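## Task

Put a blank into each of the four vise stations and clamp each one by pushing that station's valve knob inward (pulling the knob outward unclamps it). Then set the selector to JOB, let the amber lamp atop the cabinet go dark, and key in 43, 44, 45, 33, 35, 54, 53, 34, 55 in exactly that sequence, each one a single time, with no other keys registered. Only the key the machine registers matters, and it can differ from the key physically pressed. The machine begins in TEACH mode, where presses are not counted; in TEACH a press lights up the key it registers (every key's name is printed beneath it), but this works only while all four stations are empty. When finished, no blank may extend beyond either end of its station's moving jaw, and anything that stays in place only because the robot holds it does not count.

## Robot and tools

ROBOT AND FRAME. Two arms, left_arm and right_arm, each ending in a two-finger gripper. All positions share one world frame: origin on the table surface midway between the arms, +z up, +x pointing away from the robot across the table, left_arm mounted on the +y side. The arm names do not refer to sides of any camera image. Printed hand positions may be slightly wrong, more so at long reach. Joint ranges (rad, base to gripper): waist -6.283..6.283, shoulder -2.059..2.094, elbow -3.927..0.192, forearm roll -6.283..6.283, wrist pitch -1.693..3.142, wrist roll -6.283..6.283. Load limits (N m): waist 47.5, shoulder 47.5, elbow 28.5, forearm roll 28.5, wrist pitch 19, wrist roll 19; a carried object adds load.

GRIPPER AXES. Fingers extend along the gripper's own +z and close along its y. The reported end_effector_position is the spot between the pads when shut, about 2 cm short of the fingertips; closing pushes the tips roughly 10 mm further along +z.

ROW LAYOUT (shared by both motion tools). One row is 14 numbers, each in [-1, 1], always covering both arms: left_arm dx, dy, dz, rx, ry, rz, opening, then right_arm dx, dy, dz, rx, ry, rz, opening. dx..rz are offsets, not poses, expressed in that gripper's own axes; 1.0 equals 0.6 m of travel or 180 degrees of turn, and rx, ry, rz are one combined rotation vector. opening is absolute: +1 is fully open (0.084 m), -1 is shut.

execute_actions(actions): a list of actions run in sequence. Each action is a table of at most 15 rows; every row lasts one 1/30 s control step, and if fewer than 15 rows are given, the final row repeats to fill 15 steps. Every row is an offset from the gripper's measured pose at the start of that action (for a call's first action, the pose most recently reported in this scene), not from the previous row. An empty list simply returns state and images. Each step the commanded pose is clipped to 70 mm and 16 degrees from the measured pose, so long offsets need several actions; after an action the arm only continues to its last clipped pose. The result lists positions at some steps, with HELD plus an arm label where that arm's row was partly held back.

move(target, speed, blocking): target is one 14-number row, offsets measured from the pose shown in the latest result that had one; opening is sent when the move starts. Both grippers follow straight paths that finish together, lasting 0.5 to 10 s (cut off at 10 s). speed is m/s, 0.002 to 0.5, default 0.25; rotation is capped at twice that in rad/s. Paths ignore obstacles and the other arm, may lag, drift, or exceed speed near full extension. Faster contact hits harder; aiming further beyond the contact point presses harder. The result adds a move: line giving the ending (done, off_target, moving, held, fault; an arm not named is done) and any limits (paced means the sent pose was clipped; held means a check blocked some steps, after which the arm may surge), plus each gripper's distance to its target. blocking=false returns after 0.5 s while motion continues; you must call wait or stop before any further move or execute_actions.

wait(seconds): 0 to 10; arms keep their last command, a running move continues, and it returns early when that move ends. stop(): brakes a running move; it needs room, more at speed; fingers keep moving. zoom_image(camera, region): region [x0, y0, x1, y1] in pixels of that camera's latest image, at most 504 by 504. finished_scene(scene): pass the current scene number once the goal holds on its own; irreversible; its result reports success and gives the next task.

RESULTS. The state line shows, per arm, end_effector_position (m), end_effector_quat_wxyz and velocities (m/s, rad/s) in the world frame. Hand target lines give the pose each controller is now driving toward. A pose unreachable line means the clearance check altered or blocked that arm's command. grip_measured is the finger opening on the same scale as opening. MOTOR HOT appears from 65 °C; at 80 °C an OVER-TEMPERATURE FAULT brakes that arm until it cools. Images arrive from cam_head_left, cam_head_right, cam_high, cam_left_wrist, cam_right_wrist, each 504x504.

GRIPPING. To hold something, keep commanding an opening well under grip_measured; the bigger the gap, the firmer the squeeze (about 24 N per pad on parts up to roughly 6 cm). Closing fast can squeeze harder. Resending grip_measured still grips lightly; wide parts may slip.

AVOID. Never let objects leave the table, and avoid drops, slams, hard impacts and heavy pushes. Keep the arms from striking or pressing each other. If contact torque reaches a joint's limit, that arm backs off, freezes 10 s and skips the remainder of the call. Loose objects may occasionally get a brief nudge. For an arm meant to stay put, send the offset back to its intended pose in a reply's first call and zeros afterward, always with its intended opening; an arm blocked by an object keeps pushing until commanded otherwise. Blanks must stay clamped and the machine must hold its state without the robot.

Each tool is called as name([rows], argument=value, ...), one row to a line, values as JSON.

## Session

execute_actions(actions=[])

Scene clock: 0.00 s.
left_arm: end_effector_position=(+0.0816, +0.1454, +0.3740) grip_measured=+1.00 end_effector_quat_wxyz=(+0.038, +0.660, +0.729, +0.176) end_effector_velocity=(+0.000, +0.000, +0.000) end_effector_angular_velocity=(-0.000, -0.001, +0.001) | right_arm: end_effector_position=(+0.1332, -0.2503, +0.2901) grip_measured=+1.00 end_effector_quat_wxyz=(+0.290, +0.707, +0.608, +0.216) end_effector_velocity=(-0.000, -0.000, +0.000) end_effector_angular_velocity=(+0.002, +0.000, -0.000)
Joint positions: left_arm=[-1.472 -0.898 -0.841  0.337  1.896 -3.021  0.084] | right_arm=[ 1.756 -1.094 -0.389 -0.696  1.741  0.257  0.084]
Joint velocities: left_arm=[ 0.    -0.     0.     0.001  0.    -0.    -0.   ] | right_arm=[-0.    -0.002 -0.     0.     0.     0.    -0.   ]
Hand target (left_arm): +0.082, +0.145, +0.374; +0.038, +0.660, +0.729, +0.176
Hand target (right_arm): +0.133, -0.250, +0.290; +0.290, +0.707, +0.608, +0.216

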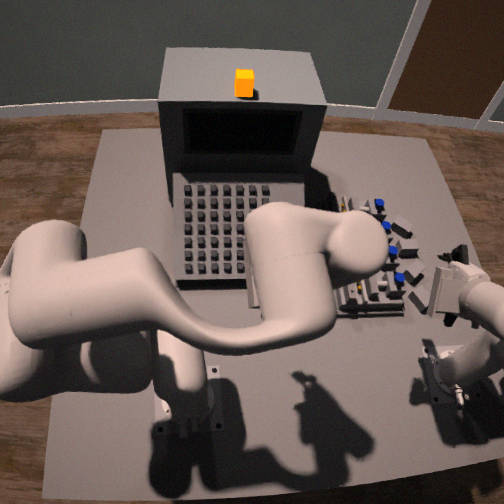

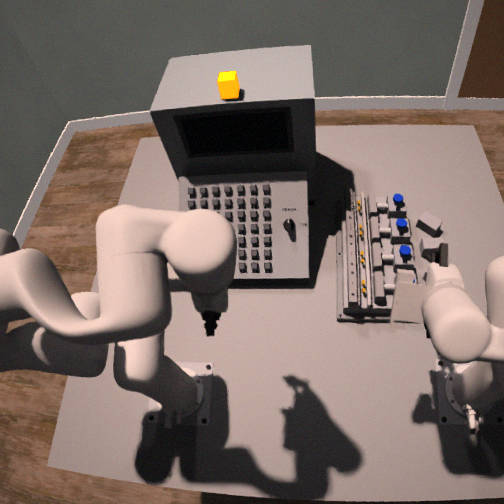

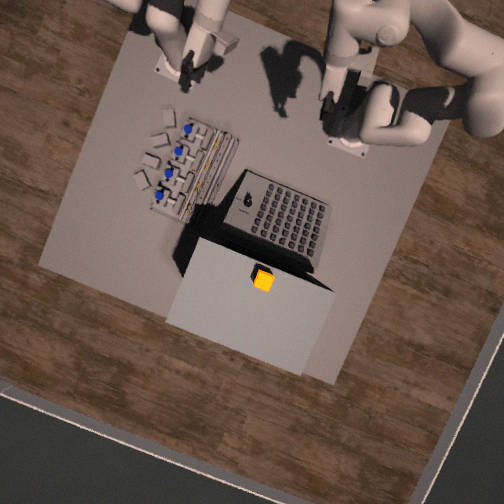

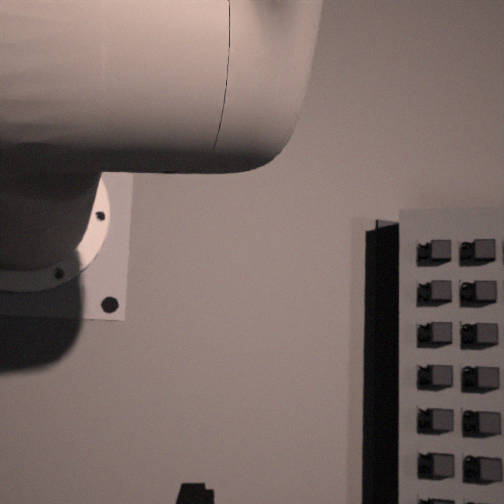

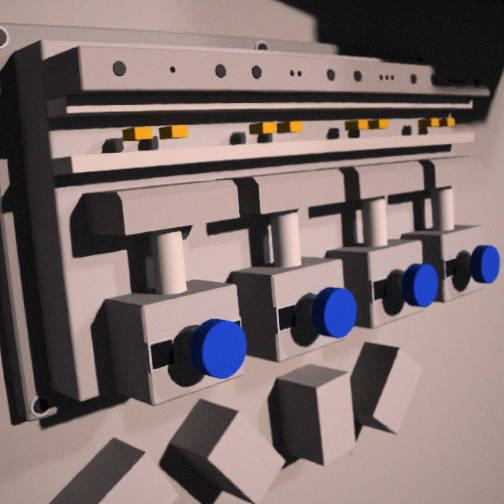

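move(target=[0,0,0,0.027,-0.127,0.525,-1,0,0,0,0.205,-0.153,0.43,0.8], speed=0.5)

move(target=[0.514,-0.155,0.27,0,0,0.5,-1,0.328,0.133,0,0,0,0.5,0.8], speed=0.5)

Scene clock: 4.97 s.
left_arm: end_effector_position=(+0.0816, +0.1452, +0.3742) grip_measured=-1.00 end_effector_quat_wxyz=(+0.000, +1.000, +0.000, +0.001) end_effector_velocity=(+0.000, +0.000, +0.000) end_effector_angular_velocity=(-0.000, +0.006, -0.006) | right_arm: end_effector_position=(+0.1339, -0.2509, +0.2900) grip_measured=+0.80 end_effector_quat_wxyz=(+0.002, +1.000, -0.002, +0.001) end_effector_velocity=(+0.000, -0.000, +0.000) end_effector_angular_velocity=(+0.002, +0.000, -0.004)
Joint positions: left_arm=[-0.999 -0.963 -0.833  0.002  1.794 -0.963  0.   ] | right_arm=[ 0.862 -0.974 -0.576 -0.004  1.551  0.816  0.077]
Joint velocities: left_arm=[ 0.008  0.003 -0.002 -0.005  0.002  0.013  0.   ] | right_arm=[-0.004 -0.001  0.     0.001 -0.001 -0.     0.   ]
Hand target (left_arm): +0.082, +0.145, +0.374; +0.000, +1.000, -0.000, +0.001
Hand target (right_arm): +0.134, -0.251, +0.290; +0.002, +1.000, -0.002, +0.001
Off the commanded pose (left_arm): 0.000 m, 0 deg.
Off the commanded pose (right_arm): 0.001 m, 0 deg.
move: done

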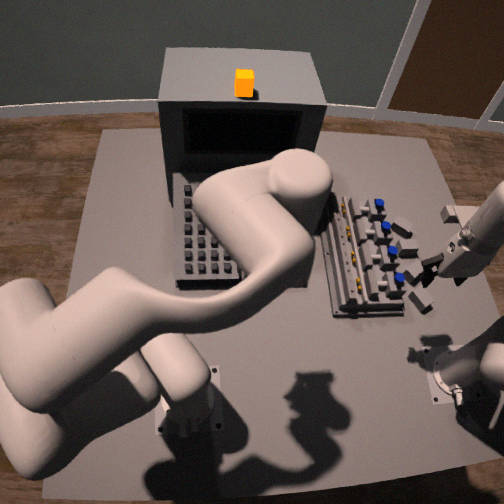

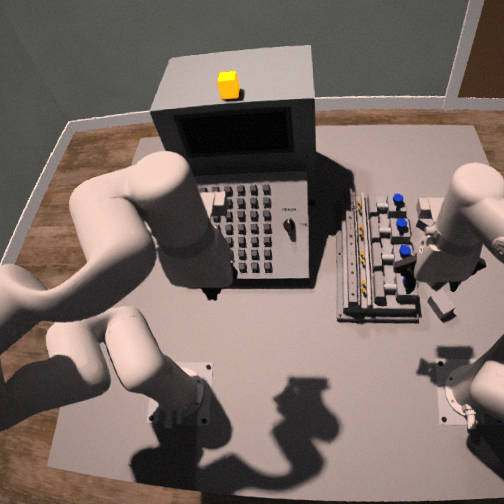

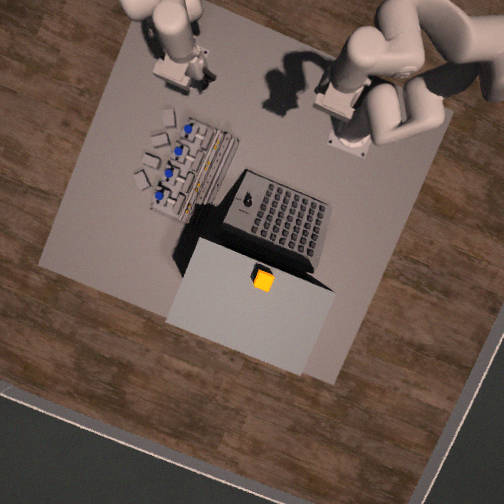

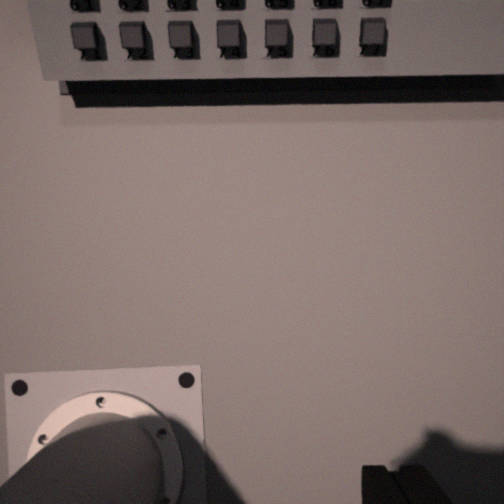

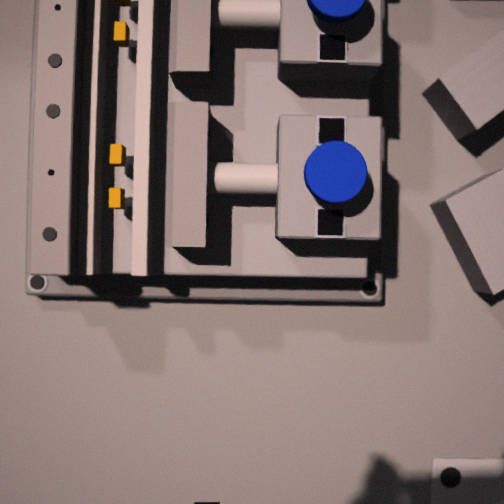

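Scene clock: 7.23 s.
left_arm: end_effector_position=(+0.3906, +0.2384, +0.2141) grip_measured=-1.00 end_effector_quat_wxyz=(-0.002, +0.708, -0.706, +0.002) end_effector_velocity=(+0.001, +0.001, -0.002) end_effector_angular_velocity=(-0.000, +0.009, -0.006) | right_arm: end_effector_position=(+0.3303, -0.3315, +0.2901) grip_measured=+0.80 end_effector_quat_wxyz=(+0.001, +0.706, -0.708, +0.003) end_effector_velocity=(+0.001, -0.001, -0.001) end_effector_angular_velocity=(-0.002, +0.003, -0.005)
Joint positions: left_arm=[-0.186 -0.165 -0.92   0.001  1.08   1.419  0.   ] | right_arm=[ 0.266 -0.447 -0.887 -0.006  1.333  1.791  0.077]
Joint velocities: left_arm=[ 0.003  0.011 -0.007 -0.002  0.005  0.01   0.   ] | right_arm=[-0.001  0.004 -0.002 -0.001  0.001  0.004 -0.   ]
Hand target (left_arm): +0.391, +0.238, +0.214; -0.002, +0.708, -0.707, +0.002
Hand target (right_arm): +0.330, -0.332, +0.290; +0.001, +0.706, -0.708, +0.003
Off the commanded pose (left_arm): 0.001 m, 0 deg.
Off the commanded pose (right_arm): 0.001 m, 0 deg.
move: done

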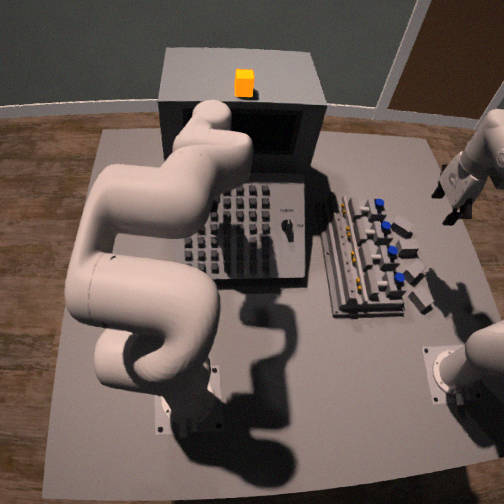

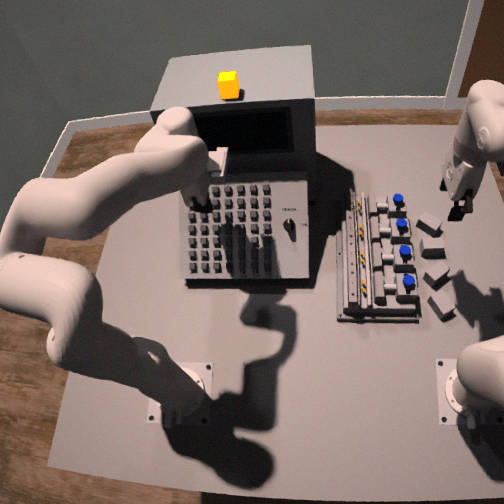

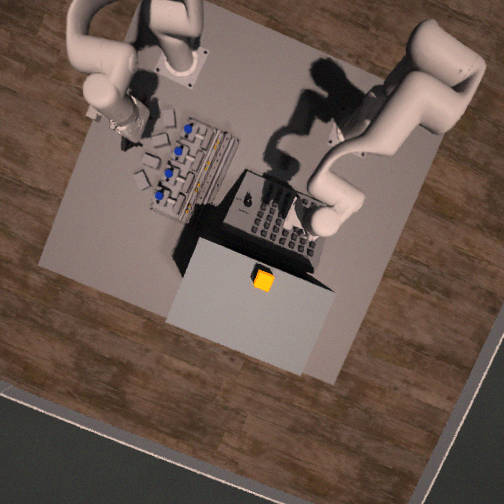

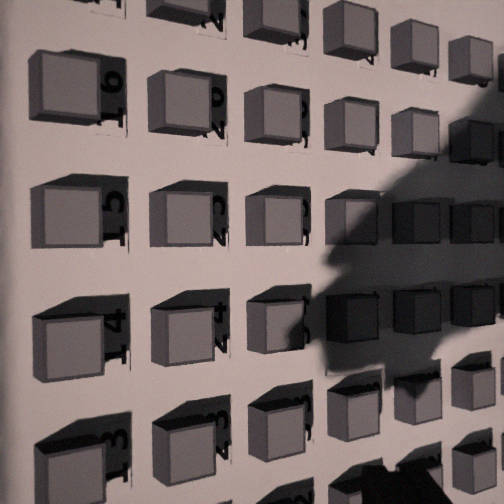

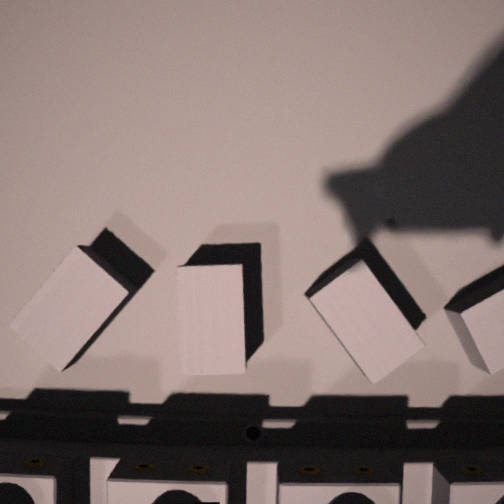

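move(target=[0.006,0.004,0.08,0,0,0,-1,0.0375,-0.2145,0.253,0,0,-0.277,0.8], speed=0.45)

execute_actions([
  [[0,0,0.012,0,0,0,-1,0,0,0,0,0,0,0.8],[0,0,0.022,0,0,0,-1,0,0,0,0,0,0,0.8],[0,0,0.032,0,0,0,-1,0,0,0,0,0,0,0.8],[0,0,0.042,0,0,0,-1,0,0,0,0,0,0,0.8],[0,0,0.05,0,0,0,-1,0,0,0,0,0,0,0.8]],
])

Scene clock: 11.97 s.
left_arm: end_effector_position=(+0.3885, +0.2349, +0.1663) grip_measured=-1.00 end_effector_quat_wxyz=(-0.002, +0.708, -0.706, +0.002) end_effector_velocity=(-0.000, +0.000, -0.001) end_effector_angular_velocity=(+0.001, +0.001, -0.000) | right_arm: end_effector_position=(+0.4588, -0.3547, +0.1388) grip_measured=+0.80 end_effector_quat_wxyz=(+0.002, +0.939, -0.344, +0.002) end_effector_velocity=(-0.000, -0.000, -0.004) end_effector_angular_velocity=(+0.001, +0.008, +0.008)
Joint positions: left_arm=[-0.195 -0.114 -0.829  0.002  0.937  1.41   0.   ] | right_arm=[ 0.16   0.107 -1.001 -0.007  0.892  0.818  0.077]
Joint velocities: left_arm=[ 0.     0.     0.001  0.001 -0.001 -0.     0.   ] | right_arm=[-0.002  0.01  -0.003  0.003  0.001 -0.012  0.   ]
Hand target (left_arm): +0.388, +0.235, +0.166; -0.002, +0.708, -0.706, +0.002
Hand target (right_arm): +0.459, -0.355, +0.138; +0.002, +0.939, -0.344, +0.002
Off the commanded pose (left_arm): 0.000 m, 0 deg.
Off the commanded pose (right_arm): 0.001 m, 0 deg.
move: done

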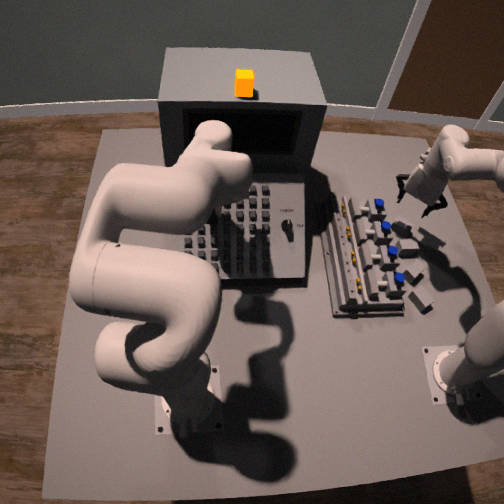

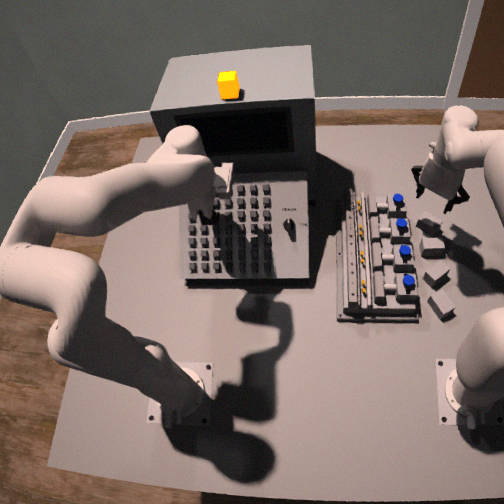

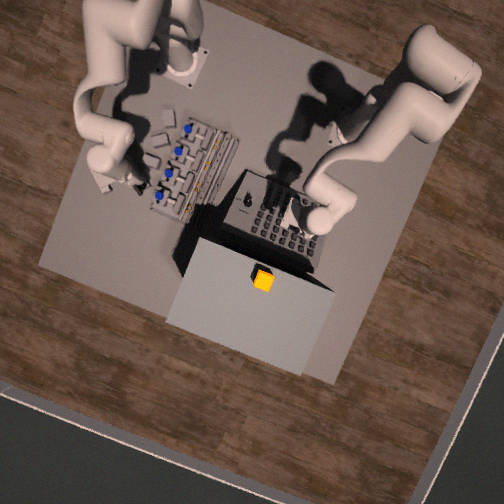

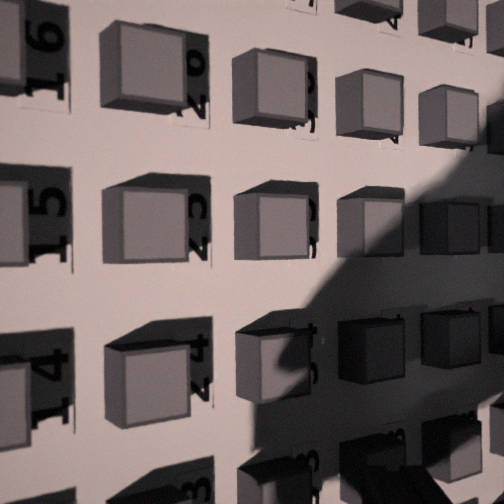

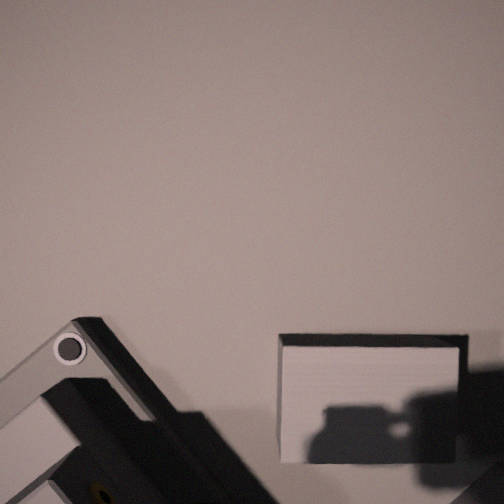

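Scene clock: 12.47 s.
left_arm: end_effector_position=(+0.3918, +0.2346, +0.1444) grip_measured=-1.00 end_effector_quat_wxyz=(-0.006, +0.708, -0.706, +0.008) end_effector_velocity=(-0.001, +0.001, -0.002) end_effector_angular_velocity=(-0.002, -0.019, +0.001) | right_arm: end_effector_position=(+0.4588, -0.3547, +0.1388) grip_measured=+0.80 end_effector_quat_wxyz=(+0.002, +0.939, -0.344, +0.002) end_effector_velocity=(+0.000, +0.000, -0.000) end_effector_angular_velocity=(+0.000, +0.000, +0.000)
Joint positions: left_arm=[-0.194 -0.079 -0.795  0.002  0.853  1.41   0.   ] | right_arm=[ 0.16   0.107 -1.001 -0.007  0.892  0.818  0.077]
Joint velocities: left_arm=[ 0.001 -0.014  0.025  0.001 -0.03  -0.001  0.   ] | right_arm=[-0.     0.002 -0.001  0.     0.    -0.     0.   ]
Hand target (left_arm): +0.389, +0.235, +0.136; -0.002, +0.708, -0.706, +0.002
Hand target (right_arm): +0.459, -0.355, +0.139; +0.002, +0.939, -0.344, +0.002
Off the commanded pose (left_arm): 0.009 m, 1 deg.
Off the commanded pose (right_arm): 0.000 m, 0 deg.
Step readings (end_effector_position):
0: left_arm (+0.3885, +0.2349, +0.1663) | right_arm (+0.4588, -0.3547, +0.1388)
1: left_arm (+0.3885, +0.2349, +0.1662) | right_arm (+0.4588, -0.3547, +0.1387)
2: left_arm (+0.3889, +0.2349, +0.1656) | right_arm (+0.4587, -0.3547, +0.1387)
4: left_arm (+0.3892, +0.2348, +0.1609) | right_arm (+0.4587, -0.3547, +0.1388)
8: left_arm (+0.3890, +0.2350, +0.1462) | right_arm (+0.4588, -0.3547, +0.1389)
15: end_effector_position above

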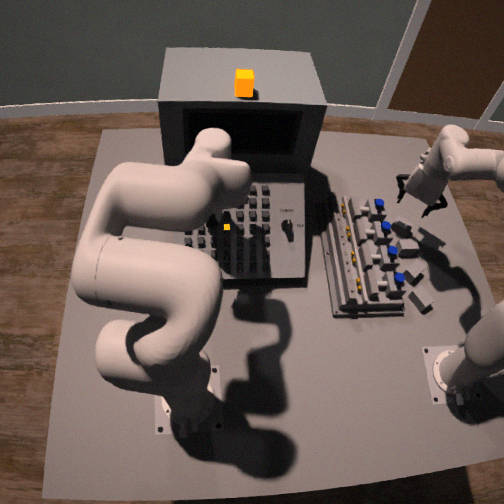

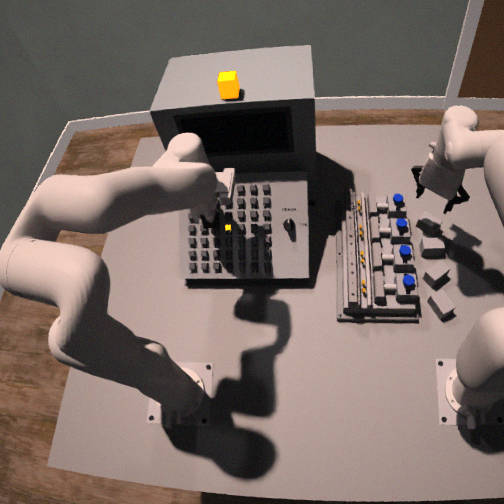

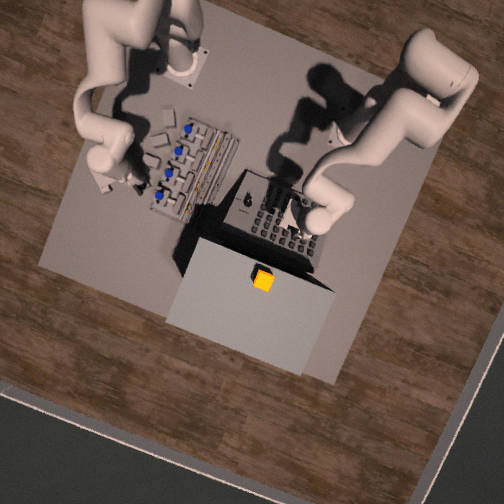

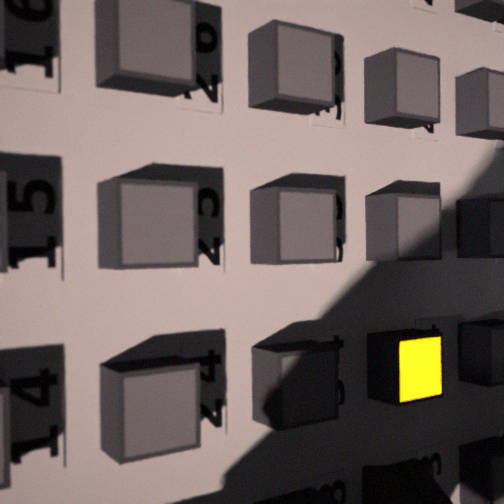

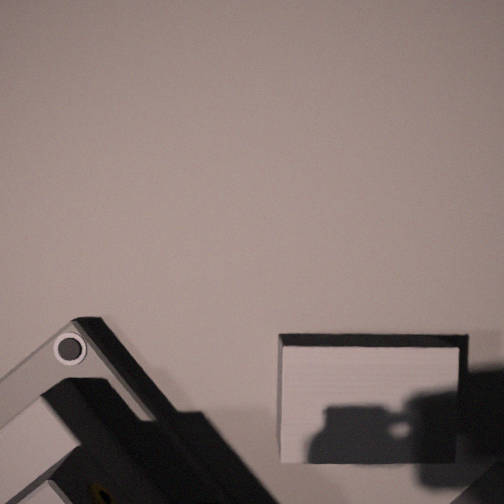

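execute_actions([
  [[0,0,-0.068,-0.004,-0.001,0,-1,0.004,0.004,0.01,0,0,0.005,0.8],[0,0,-0.068,-0.004,-0.001,0,-1,0.008,0.009,0.02,0,0,0.005,0.8],[0,0,-0.068,-0.004,-0.001,0,-1,0.008,0.009,0.03,0,0,0.005,0.8],[0,0,-0.068,-0.004,-0.001,0,-1,0.008,0.009,0.045,0,0,0.005,0.8],[0,0,-0.068,-0.004,-0.001,0,-1,0.008,0.009,0.06,0,0,0.005,0.8],[0.054,-0.04,-0.068,-0.004,-0.001,0,-1,0.008,0.009,0.075,0,0,0.005,0.8],[0.054,-0.04,-0.068,-0.004,-0.001,0,-1,0.008,0.009,0.09,0,0,0.005,0.8],[0.054,-0.04,-0.068,-0.004,-0.001,0,-1,0.008,0.009,0.1,0,0,0.005,0.8]],
  [[0.002,-0.002,0.012,0,0,0,-1,0,0,0.003,0,0,0,0.8],[0.002,-0.002,0.022,0,0,0,-1,0,0,0.003,0,0,0,0.8],[0.002,-0.002,0.032,0,0,0,-1,0,0,0.003,0,0,0,0.8],[0.002,-0.002,0.044,0,0,0,-1,0,0,0.003,0,0,0,0.8]],
])

Scene clock: 15.93 s.
left_arm: end_effector_position=(+0.4133, +0.2027, +0.1628) grip_measured=-1.00 end_effector_quat_wxyz=(-0.003, +0.707, -0.707, +0.003) end_effector_velocity=(-0.001, +0.001, -0.001) end_effector_angular_velocity=(+0.001, -0.003, +0.000) | right_arm: end_effector_position=(+0.4570, -0.3622, +0.0790) grip_measured=+0.80 end_effector_quat_wxyz=(+0.003, +0.936, -0.351, +0.001) end_effector_velocity=(-0.001, -0.000, -0.002) end_effector_angular_velocity=(+0.000, +0.003, -0.001)
Joint positions: left_arm=[-0.257 -0.011 -0.932  0.003  0.934  1.348  0.   ] | right_arm=[ 0.144  0.21  -0.94  -0.008  0.731  0.819  0.077]
Joint velocities: left_arm=[ 0.    -0.006  0.011  0.002 -0.008 -0.001  0.   ] | right_arm=[-0.     0.003  0.     0.001 -0.     0.    -0.   ]
Hand target (left_arm): +0.414, +0.203, +0.157; -0.002, +0.707, -0.707, +0.002
Hand target (right_arm): +0.457, -0.362, +0.079; +0.003, +0.936, -0.351, +0.000
Off the commanded pose (left_arm): 0.006 m, 0 deg.
Off the commanded pose (right_arm): 0.000 m, 0 deg.
Step readings (end_effector_position; steps 1 to 15: 1st action; 16 to 30: 2nd action):
0: left_arm (+0.3919, +0.2345, +0.1444) | right_arm (+0.4588, -0.3547, +0.1388)
1: left_arm (+0.3918, +0.2345, +0.1446) | right_arm (+0.4588, -0.3547, +0.1387)
2: left_arm (+0.3915, +0.2346, +0.1459) | right_arm (+0.4591, -0.3551, +0.1382)
4: left_arm (+0.3890, +0.2348, +0.1535) | right_arm (+0.4597, -0.3575, +0.1341)
8: left_arm (+0.3959, +0.2274, +0.1769) | right_arm (+0.4577, -0.3612, +0.1116)
15: left_arm (+0.4123, +0.2037, +0.1833) | right_arm (+0.4569, -0.3622, +0.0806)
16: left_arm (+0.4130, +0.2032, +0.1837) | right_arm (+0.4578, -0.3621, +0.0804)
17: left_arm (+0.4138, +0.2029, +0.1833) | right_arm (+0.4583, -0.3621, +0.0804)
19: left_arm (+0.4142, +0.2027, +0.1784) | right_arm (+0.4581, -0.3621, +0.0802)
23: left_arm (+0.4129, +0.2028, +0.1639) | right_arm (+0.4573, -0.3621, +0.0794)
30: end_effector_position above

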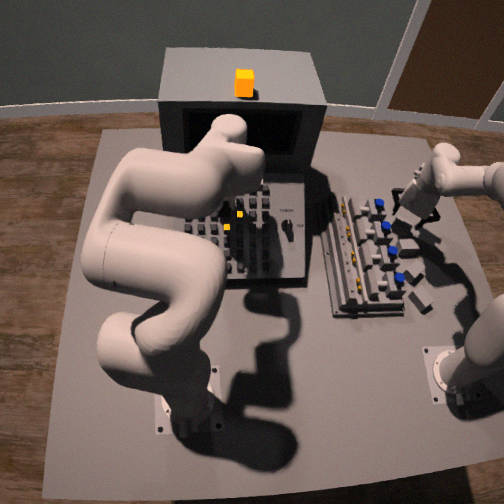

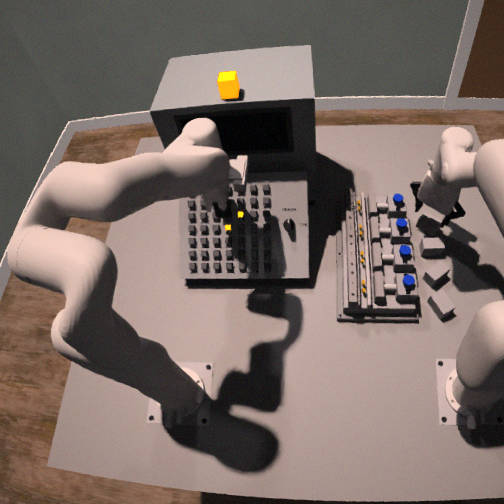

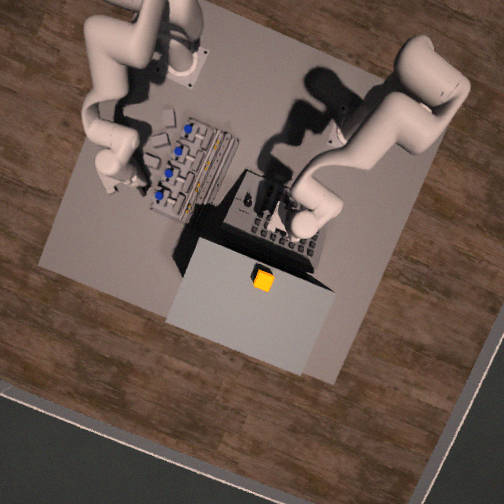

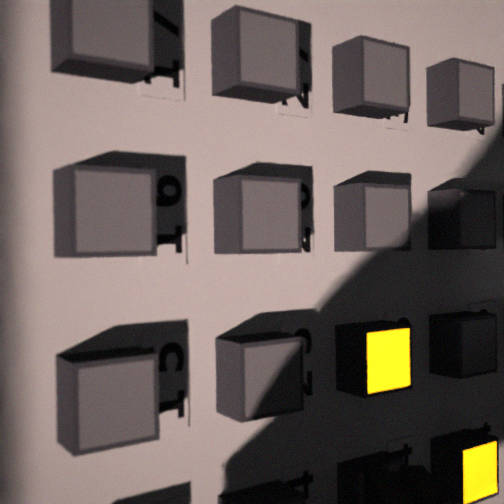

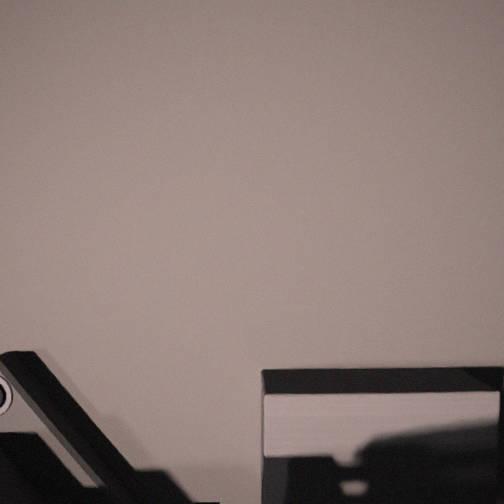

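execute_actions(actions=[])

Scene clock: 20.20 s.
left_arm: end_effector_position=(+0.4130, +0.2027, +0.1626) grip_measured=-1.00 end_effector_quat_wxyz=(-0.004, +0.707, -0.707, +0.004) end_effector_velocity=(+0.000, -0.000, -0.000) end_effector_angular_velocity=(-0.000, -0.000, -0.000) | right_arm: end_effector_position=(+0.4569, -0.3622, +0.0788) grip_measured=+0.80 end_effector_quat_wxyz=(+0.003, +0.936, -0.351, +0.000) end_effector_velocity=(+0.000, -0.000, +0.000) end_effector_angular_velocity=(-0.001, -0.001, +0.001)
Joint positions: left_arm=[-0.257 -0.013 -0.928  0.002  0.93   1.348  0.   ] | right_arm=[ 0.144  0.21  -0.94  -0.008  0.731  0.819  0.077]
Joint velocities: left_arm=[-0.     0.001 -0.001  0.    -0.     0.     0.   ] | right_arm=[ 0.     0.001 -0.001 -0.001 -0.    -0.     0.   ]
Hand target (left_arm): +0.414, +0.203, +0.157; -0.002, +0.707, -0.707, +0.002
Hand target (right_arm): +0.457, -0.362, +0.079; +0.003, +0.936, -0.351, +0.000
Off the commanded pose (left_arm): 0.006 m, 0 deg.
Off the commanded pose (right_arm): 0.000 m, 0 deg.

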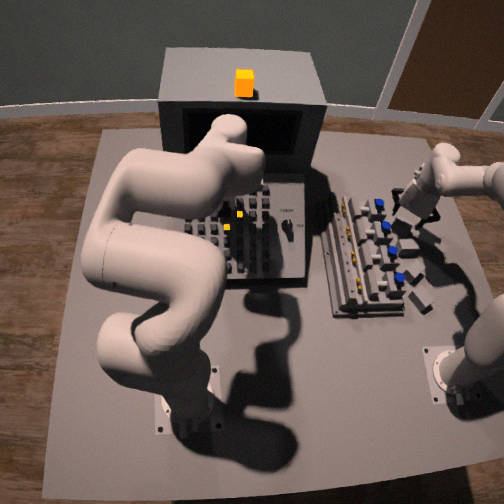

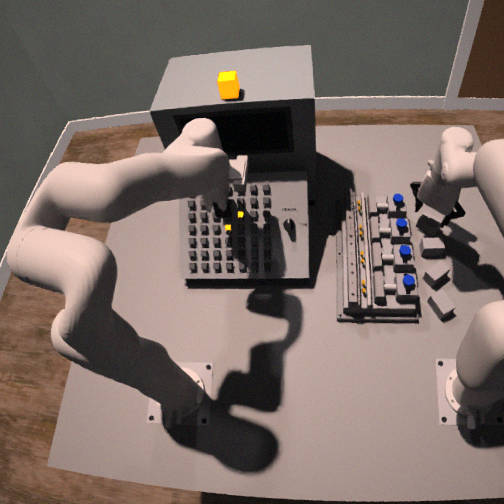

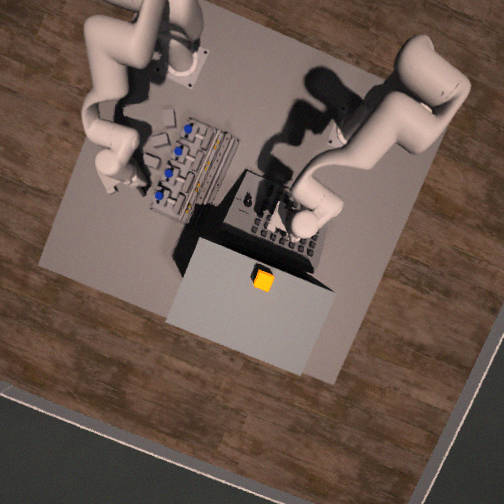

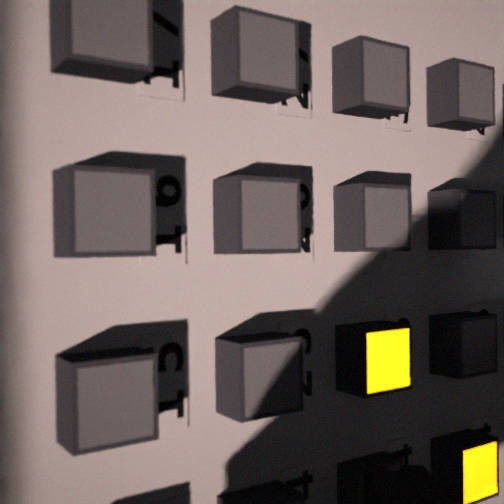

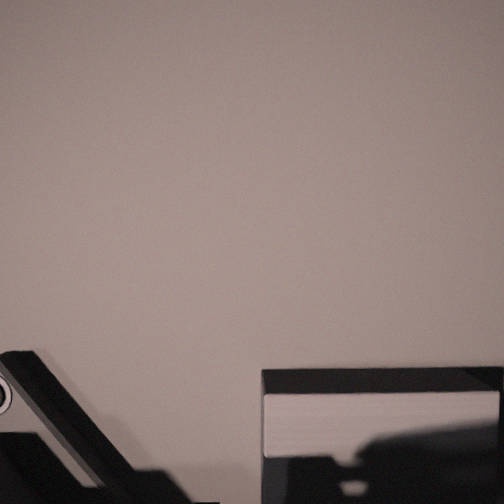

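execute_actions([
  [[0,0,-0.04,0,0,0,-1,0,0,0.005,0,0,0,0.8],[0,0,-0.04,0,0,0,-1,0,0,0.01,0,0,0,0.8],[0,0,-0.04,0,0,0,-1,0,0,0.014,0,0,0,0.8],[0,0,-0.04,0,0,0,-1,0,0,0.018,0,0,0,0.8],[-0.04,0.03,-0.04,0,0,0,-1,0,0,0.022,0,0,0,0.8],[-0.08,0.06,-0.04,0,0,0,-1,0,0,0.026,0,0,0,0.8],[-0.109,0.092,-0.04,0,0,0,-1,0,0,0.03,0,0,0,0.8]],
])

execute_actions(actions=[])

Scene clock: 21.83 s.
left_arm: end_effector_position=(+0.3628, +0.2615, +0.1813) grip_measured=-1.00 end_effector_quat_wxyz=(-0.002, +0.708, -0.706, -0.000) end_effector_velocity=(-0.050, +0.070, +0.045) end_effector_angular_velocity=(-0.031, -0.098, -0.018) | right_arm: end_effector_position=(+0.4567, -0.3623, +0.0613) grip_measured=+0.80 end_effector_quat_wxyz=(+0.003, +0.936, -0.351, +0.000) end_effector_velocity=(+0.006, +0.001, +0.000) end_effector_angular_velocity=(+0.002, -0.017, -0.000)
Joint positions: left_arm=[-0.14  -0.232 -0.757  0.005  0.986  1.461  0.   ] | right_arm=[ 0.144  0.247 -0.929 -0.009  0.685  0.819  0.077]
Joint velocities: left_arm=[ 0.174 -0.339  0.213 -0.025  0.025  0.206  0.   ] | right_arm=[ 0.     0.007 -0.006  0.    -0.018  0.001  0.   ]
Hand target (left_arm): +0.358, +0.268, +0.185; -0.004, +0.708, -0.707, +0.004
Hand target (right_arm): +0.457, -0.362, +0.061; +0.003, +0.936, -0.351, +0.000
Off the commanded pose (left_arm): 0.010 m, 1 deg.
Off the commanded pose (right_arm): 0.000 m, 0 deg.
Step readings (end_effector_position):
0: left_arm (+0.4130, +0.2027, +0.1626) | right_arm (+0.4569, -0.3622, +0.0788)
1: left_arm (+0.4130, +0.2027, +0.1628) | right_arm (+0.4569, -0.3622, +0.0788)
2: left_arm (+0.4126, +0.2028, +0.1641) | right_arm (+0.4571, -0.3622, +0.0785)
4: left_arm (+0.4110, +0.2029, +0.1680) | right_arm (+0.4574, -0.3621, +0.0763)
8: left_arm (+0.4016, +0.2174, +0.1785) | right_arm (+0.4564, -0.3623, +0.0675)
15: end_effector_position above

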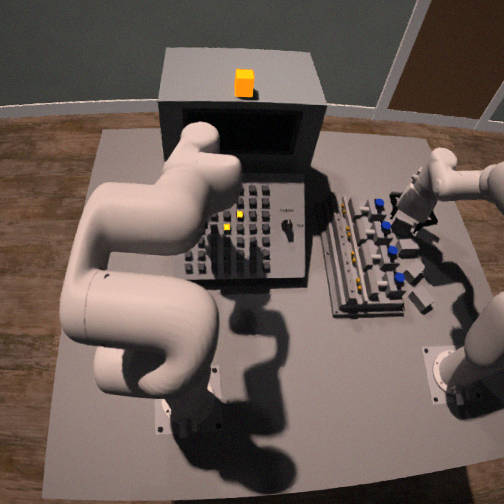

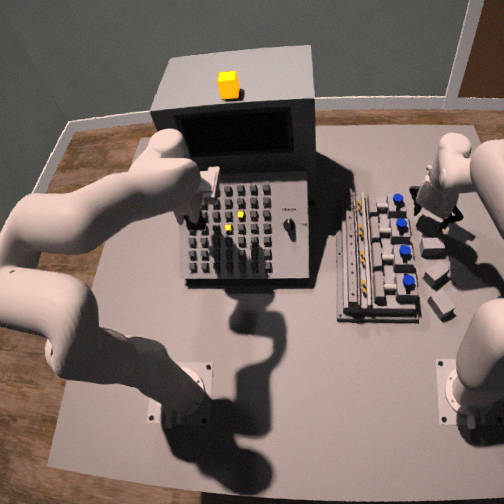

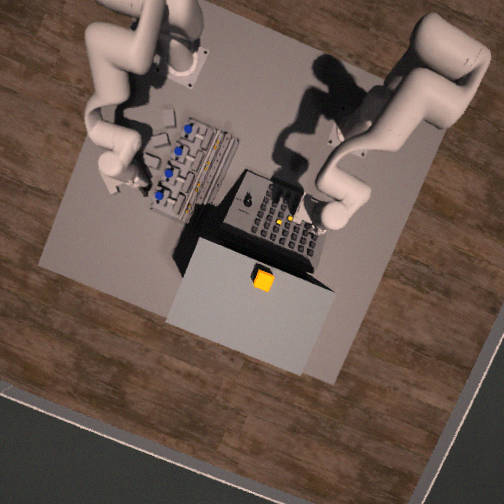

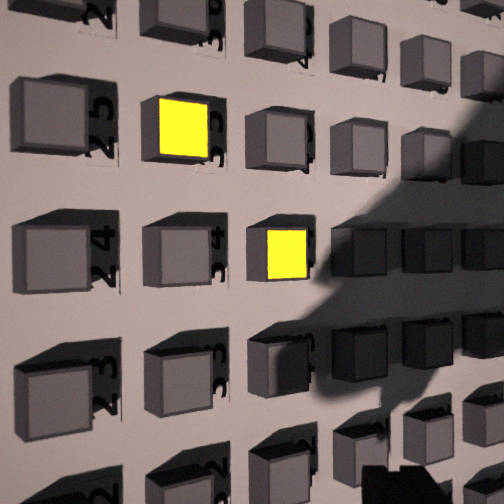

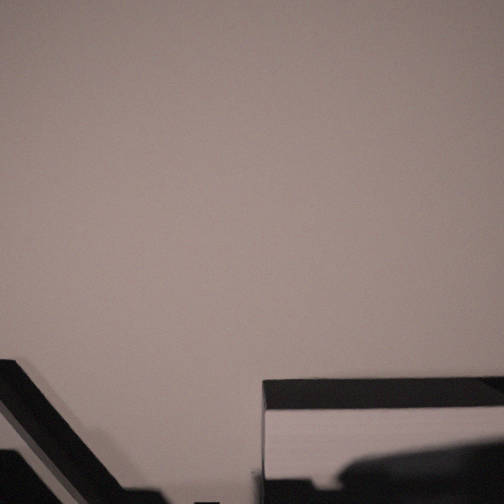

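Scene clock: 21.83 s.
left_arm: end_effector_position=(+0.3628, +0.2615, +0.1813) grip_measured=-1.00 end_effector_quat_wxyz=(-0.002, +0.708, -0.706, -0.000) end_effector_velocity=(-0.050, +0.070, +0.045) end_effector_angular_velocity=(-0.031, -0.098, -0.018) | right_arm: end_effector_position=(+0.4567, -0.3623, +0.0613) grip_measured=+0.80 end_effector_quat_wxyz=(+0.003, +0.936, -0.351, +0.000) end_effector_velocity=(+0.006, +0.001, +0.000) end_effector_angular_velocity=(+0.002, -0.017, -0.000)
Joint positions: left_arm=[-0.14  -0.232 -0.757  0.005  0.986  1.461  0.   ] | right_arm=[ 0.144  0.247 -0.929 -0.009  0.685  0.819  0.077]
Joint velocities: left_arm=[ 0.174 -0.339  0.213 -0.025  0.025  0.206  0.   ] | right_arm=[ 0.     0.007 -0.006  0.    -0.018  0.001  0.   ]
Hand target (left_arm): +0.358, +0.268, +0.185; -0.004, +0.708, -0.707, +0.004
Hand target (right_arm): +0.457, -0.362, +0.061; +0.003, +0.936, -0.351, +0.000
Off the commanded pose (left_arm): 0.010 m, 1 deg.
Off the commanded pose (right_arm): 0.000 m, 0 deg.

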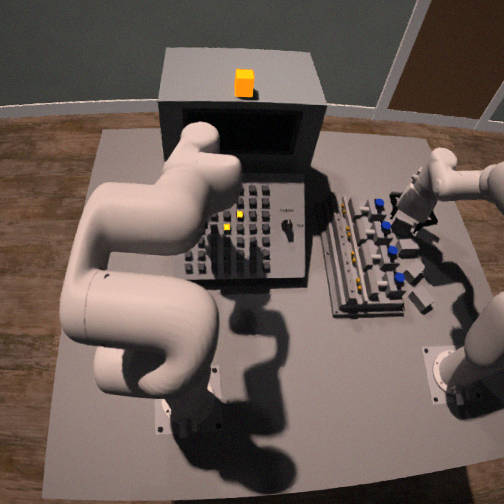

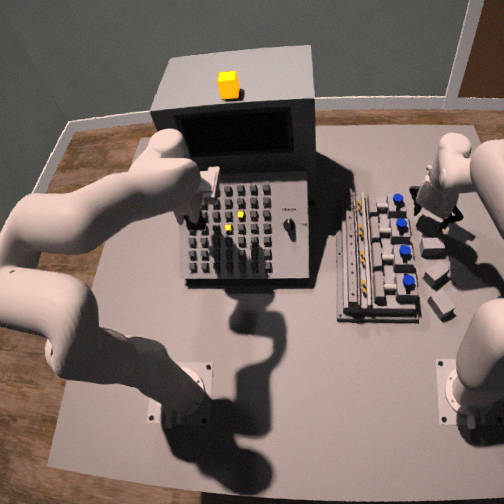

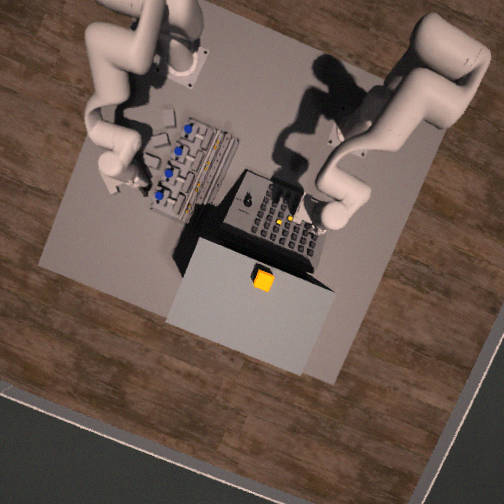

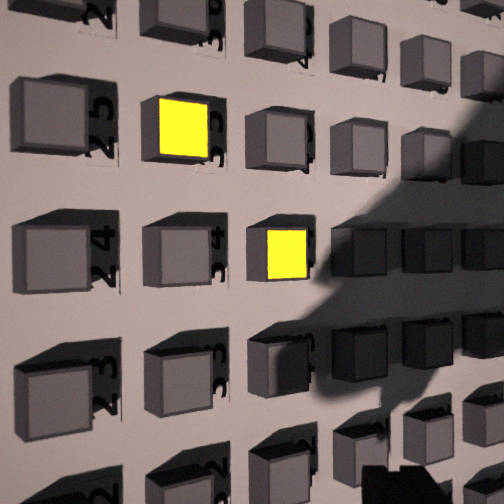

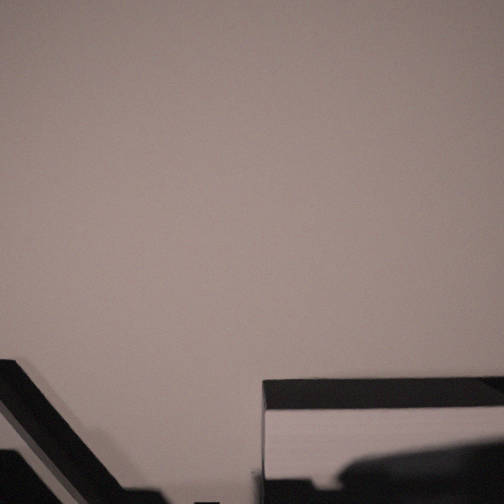

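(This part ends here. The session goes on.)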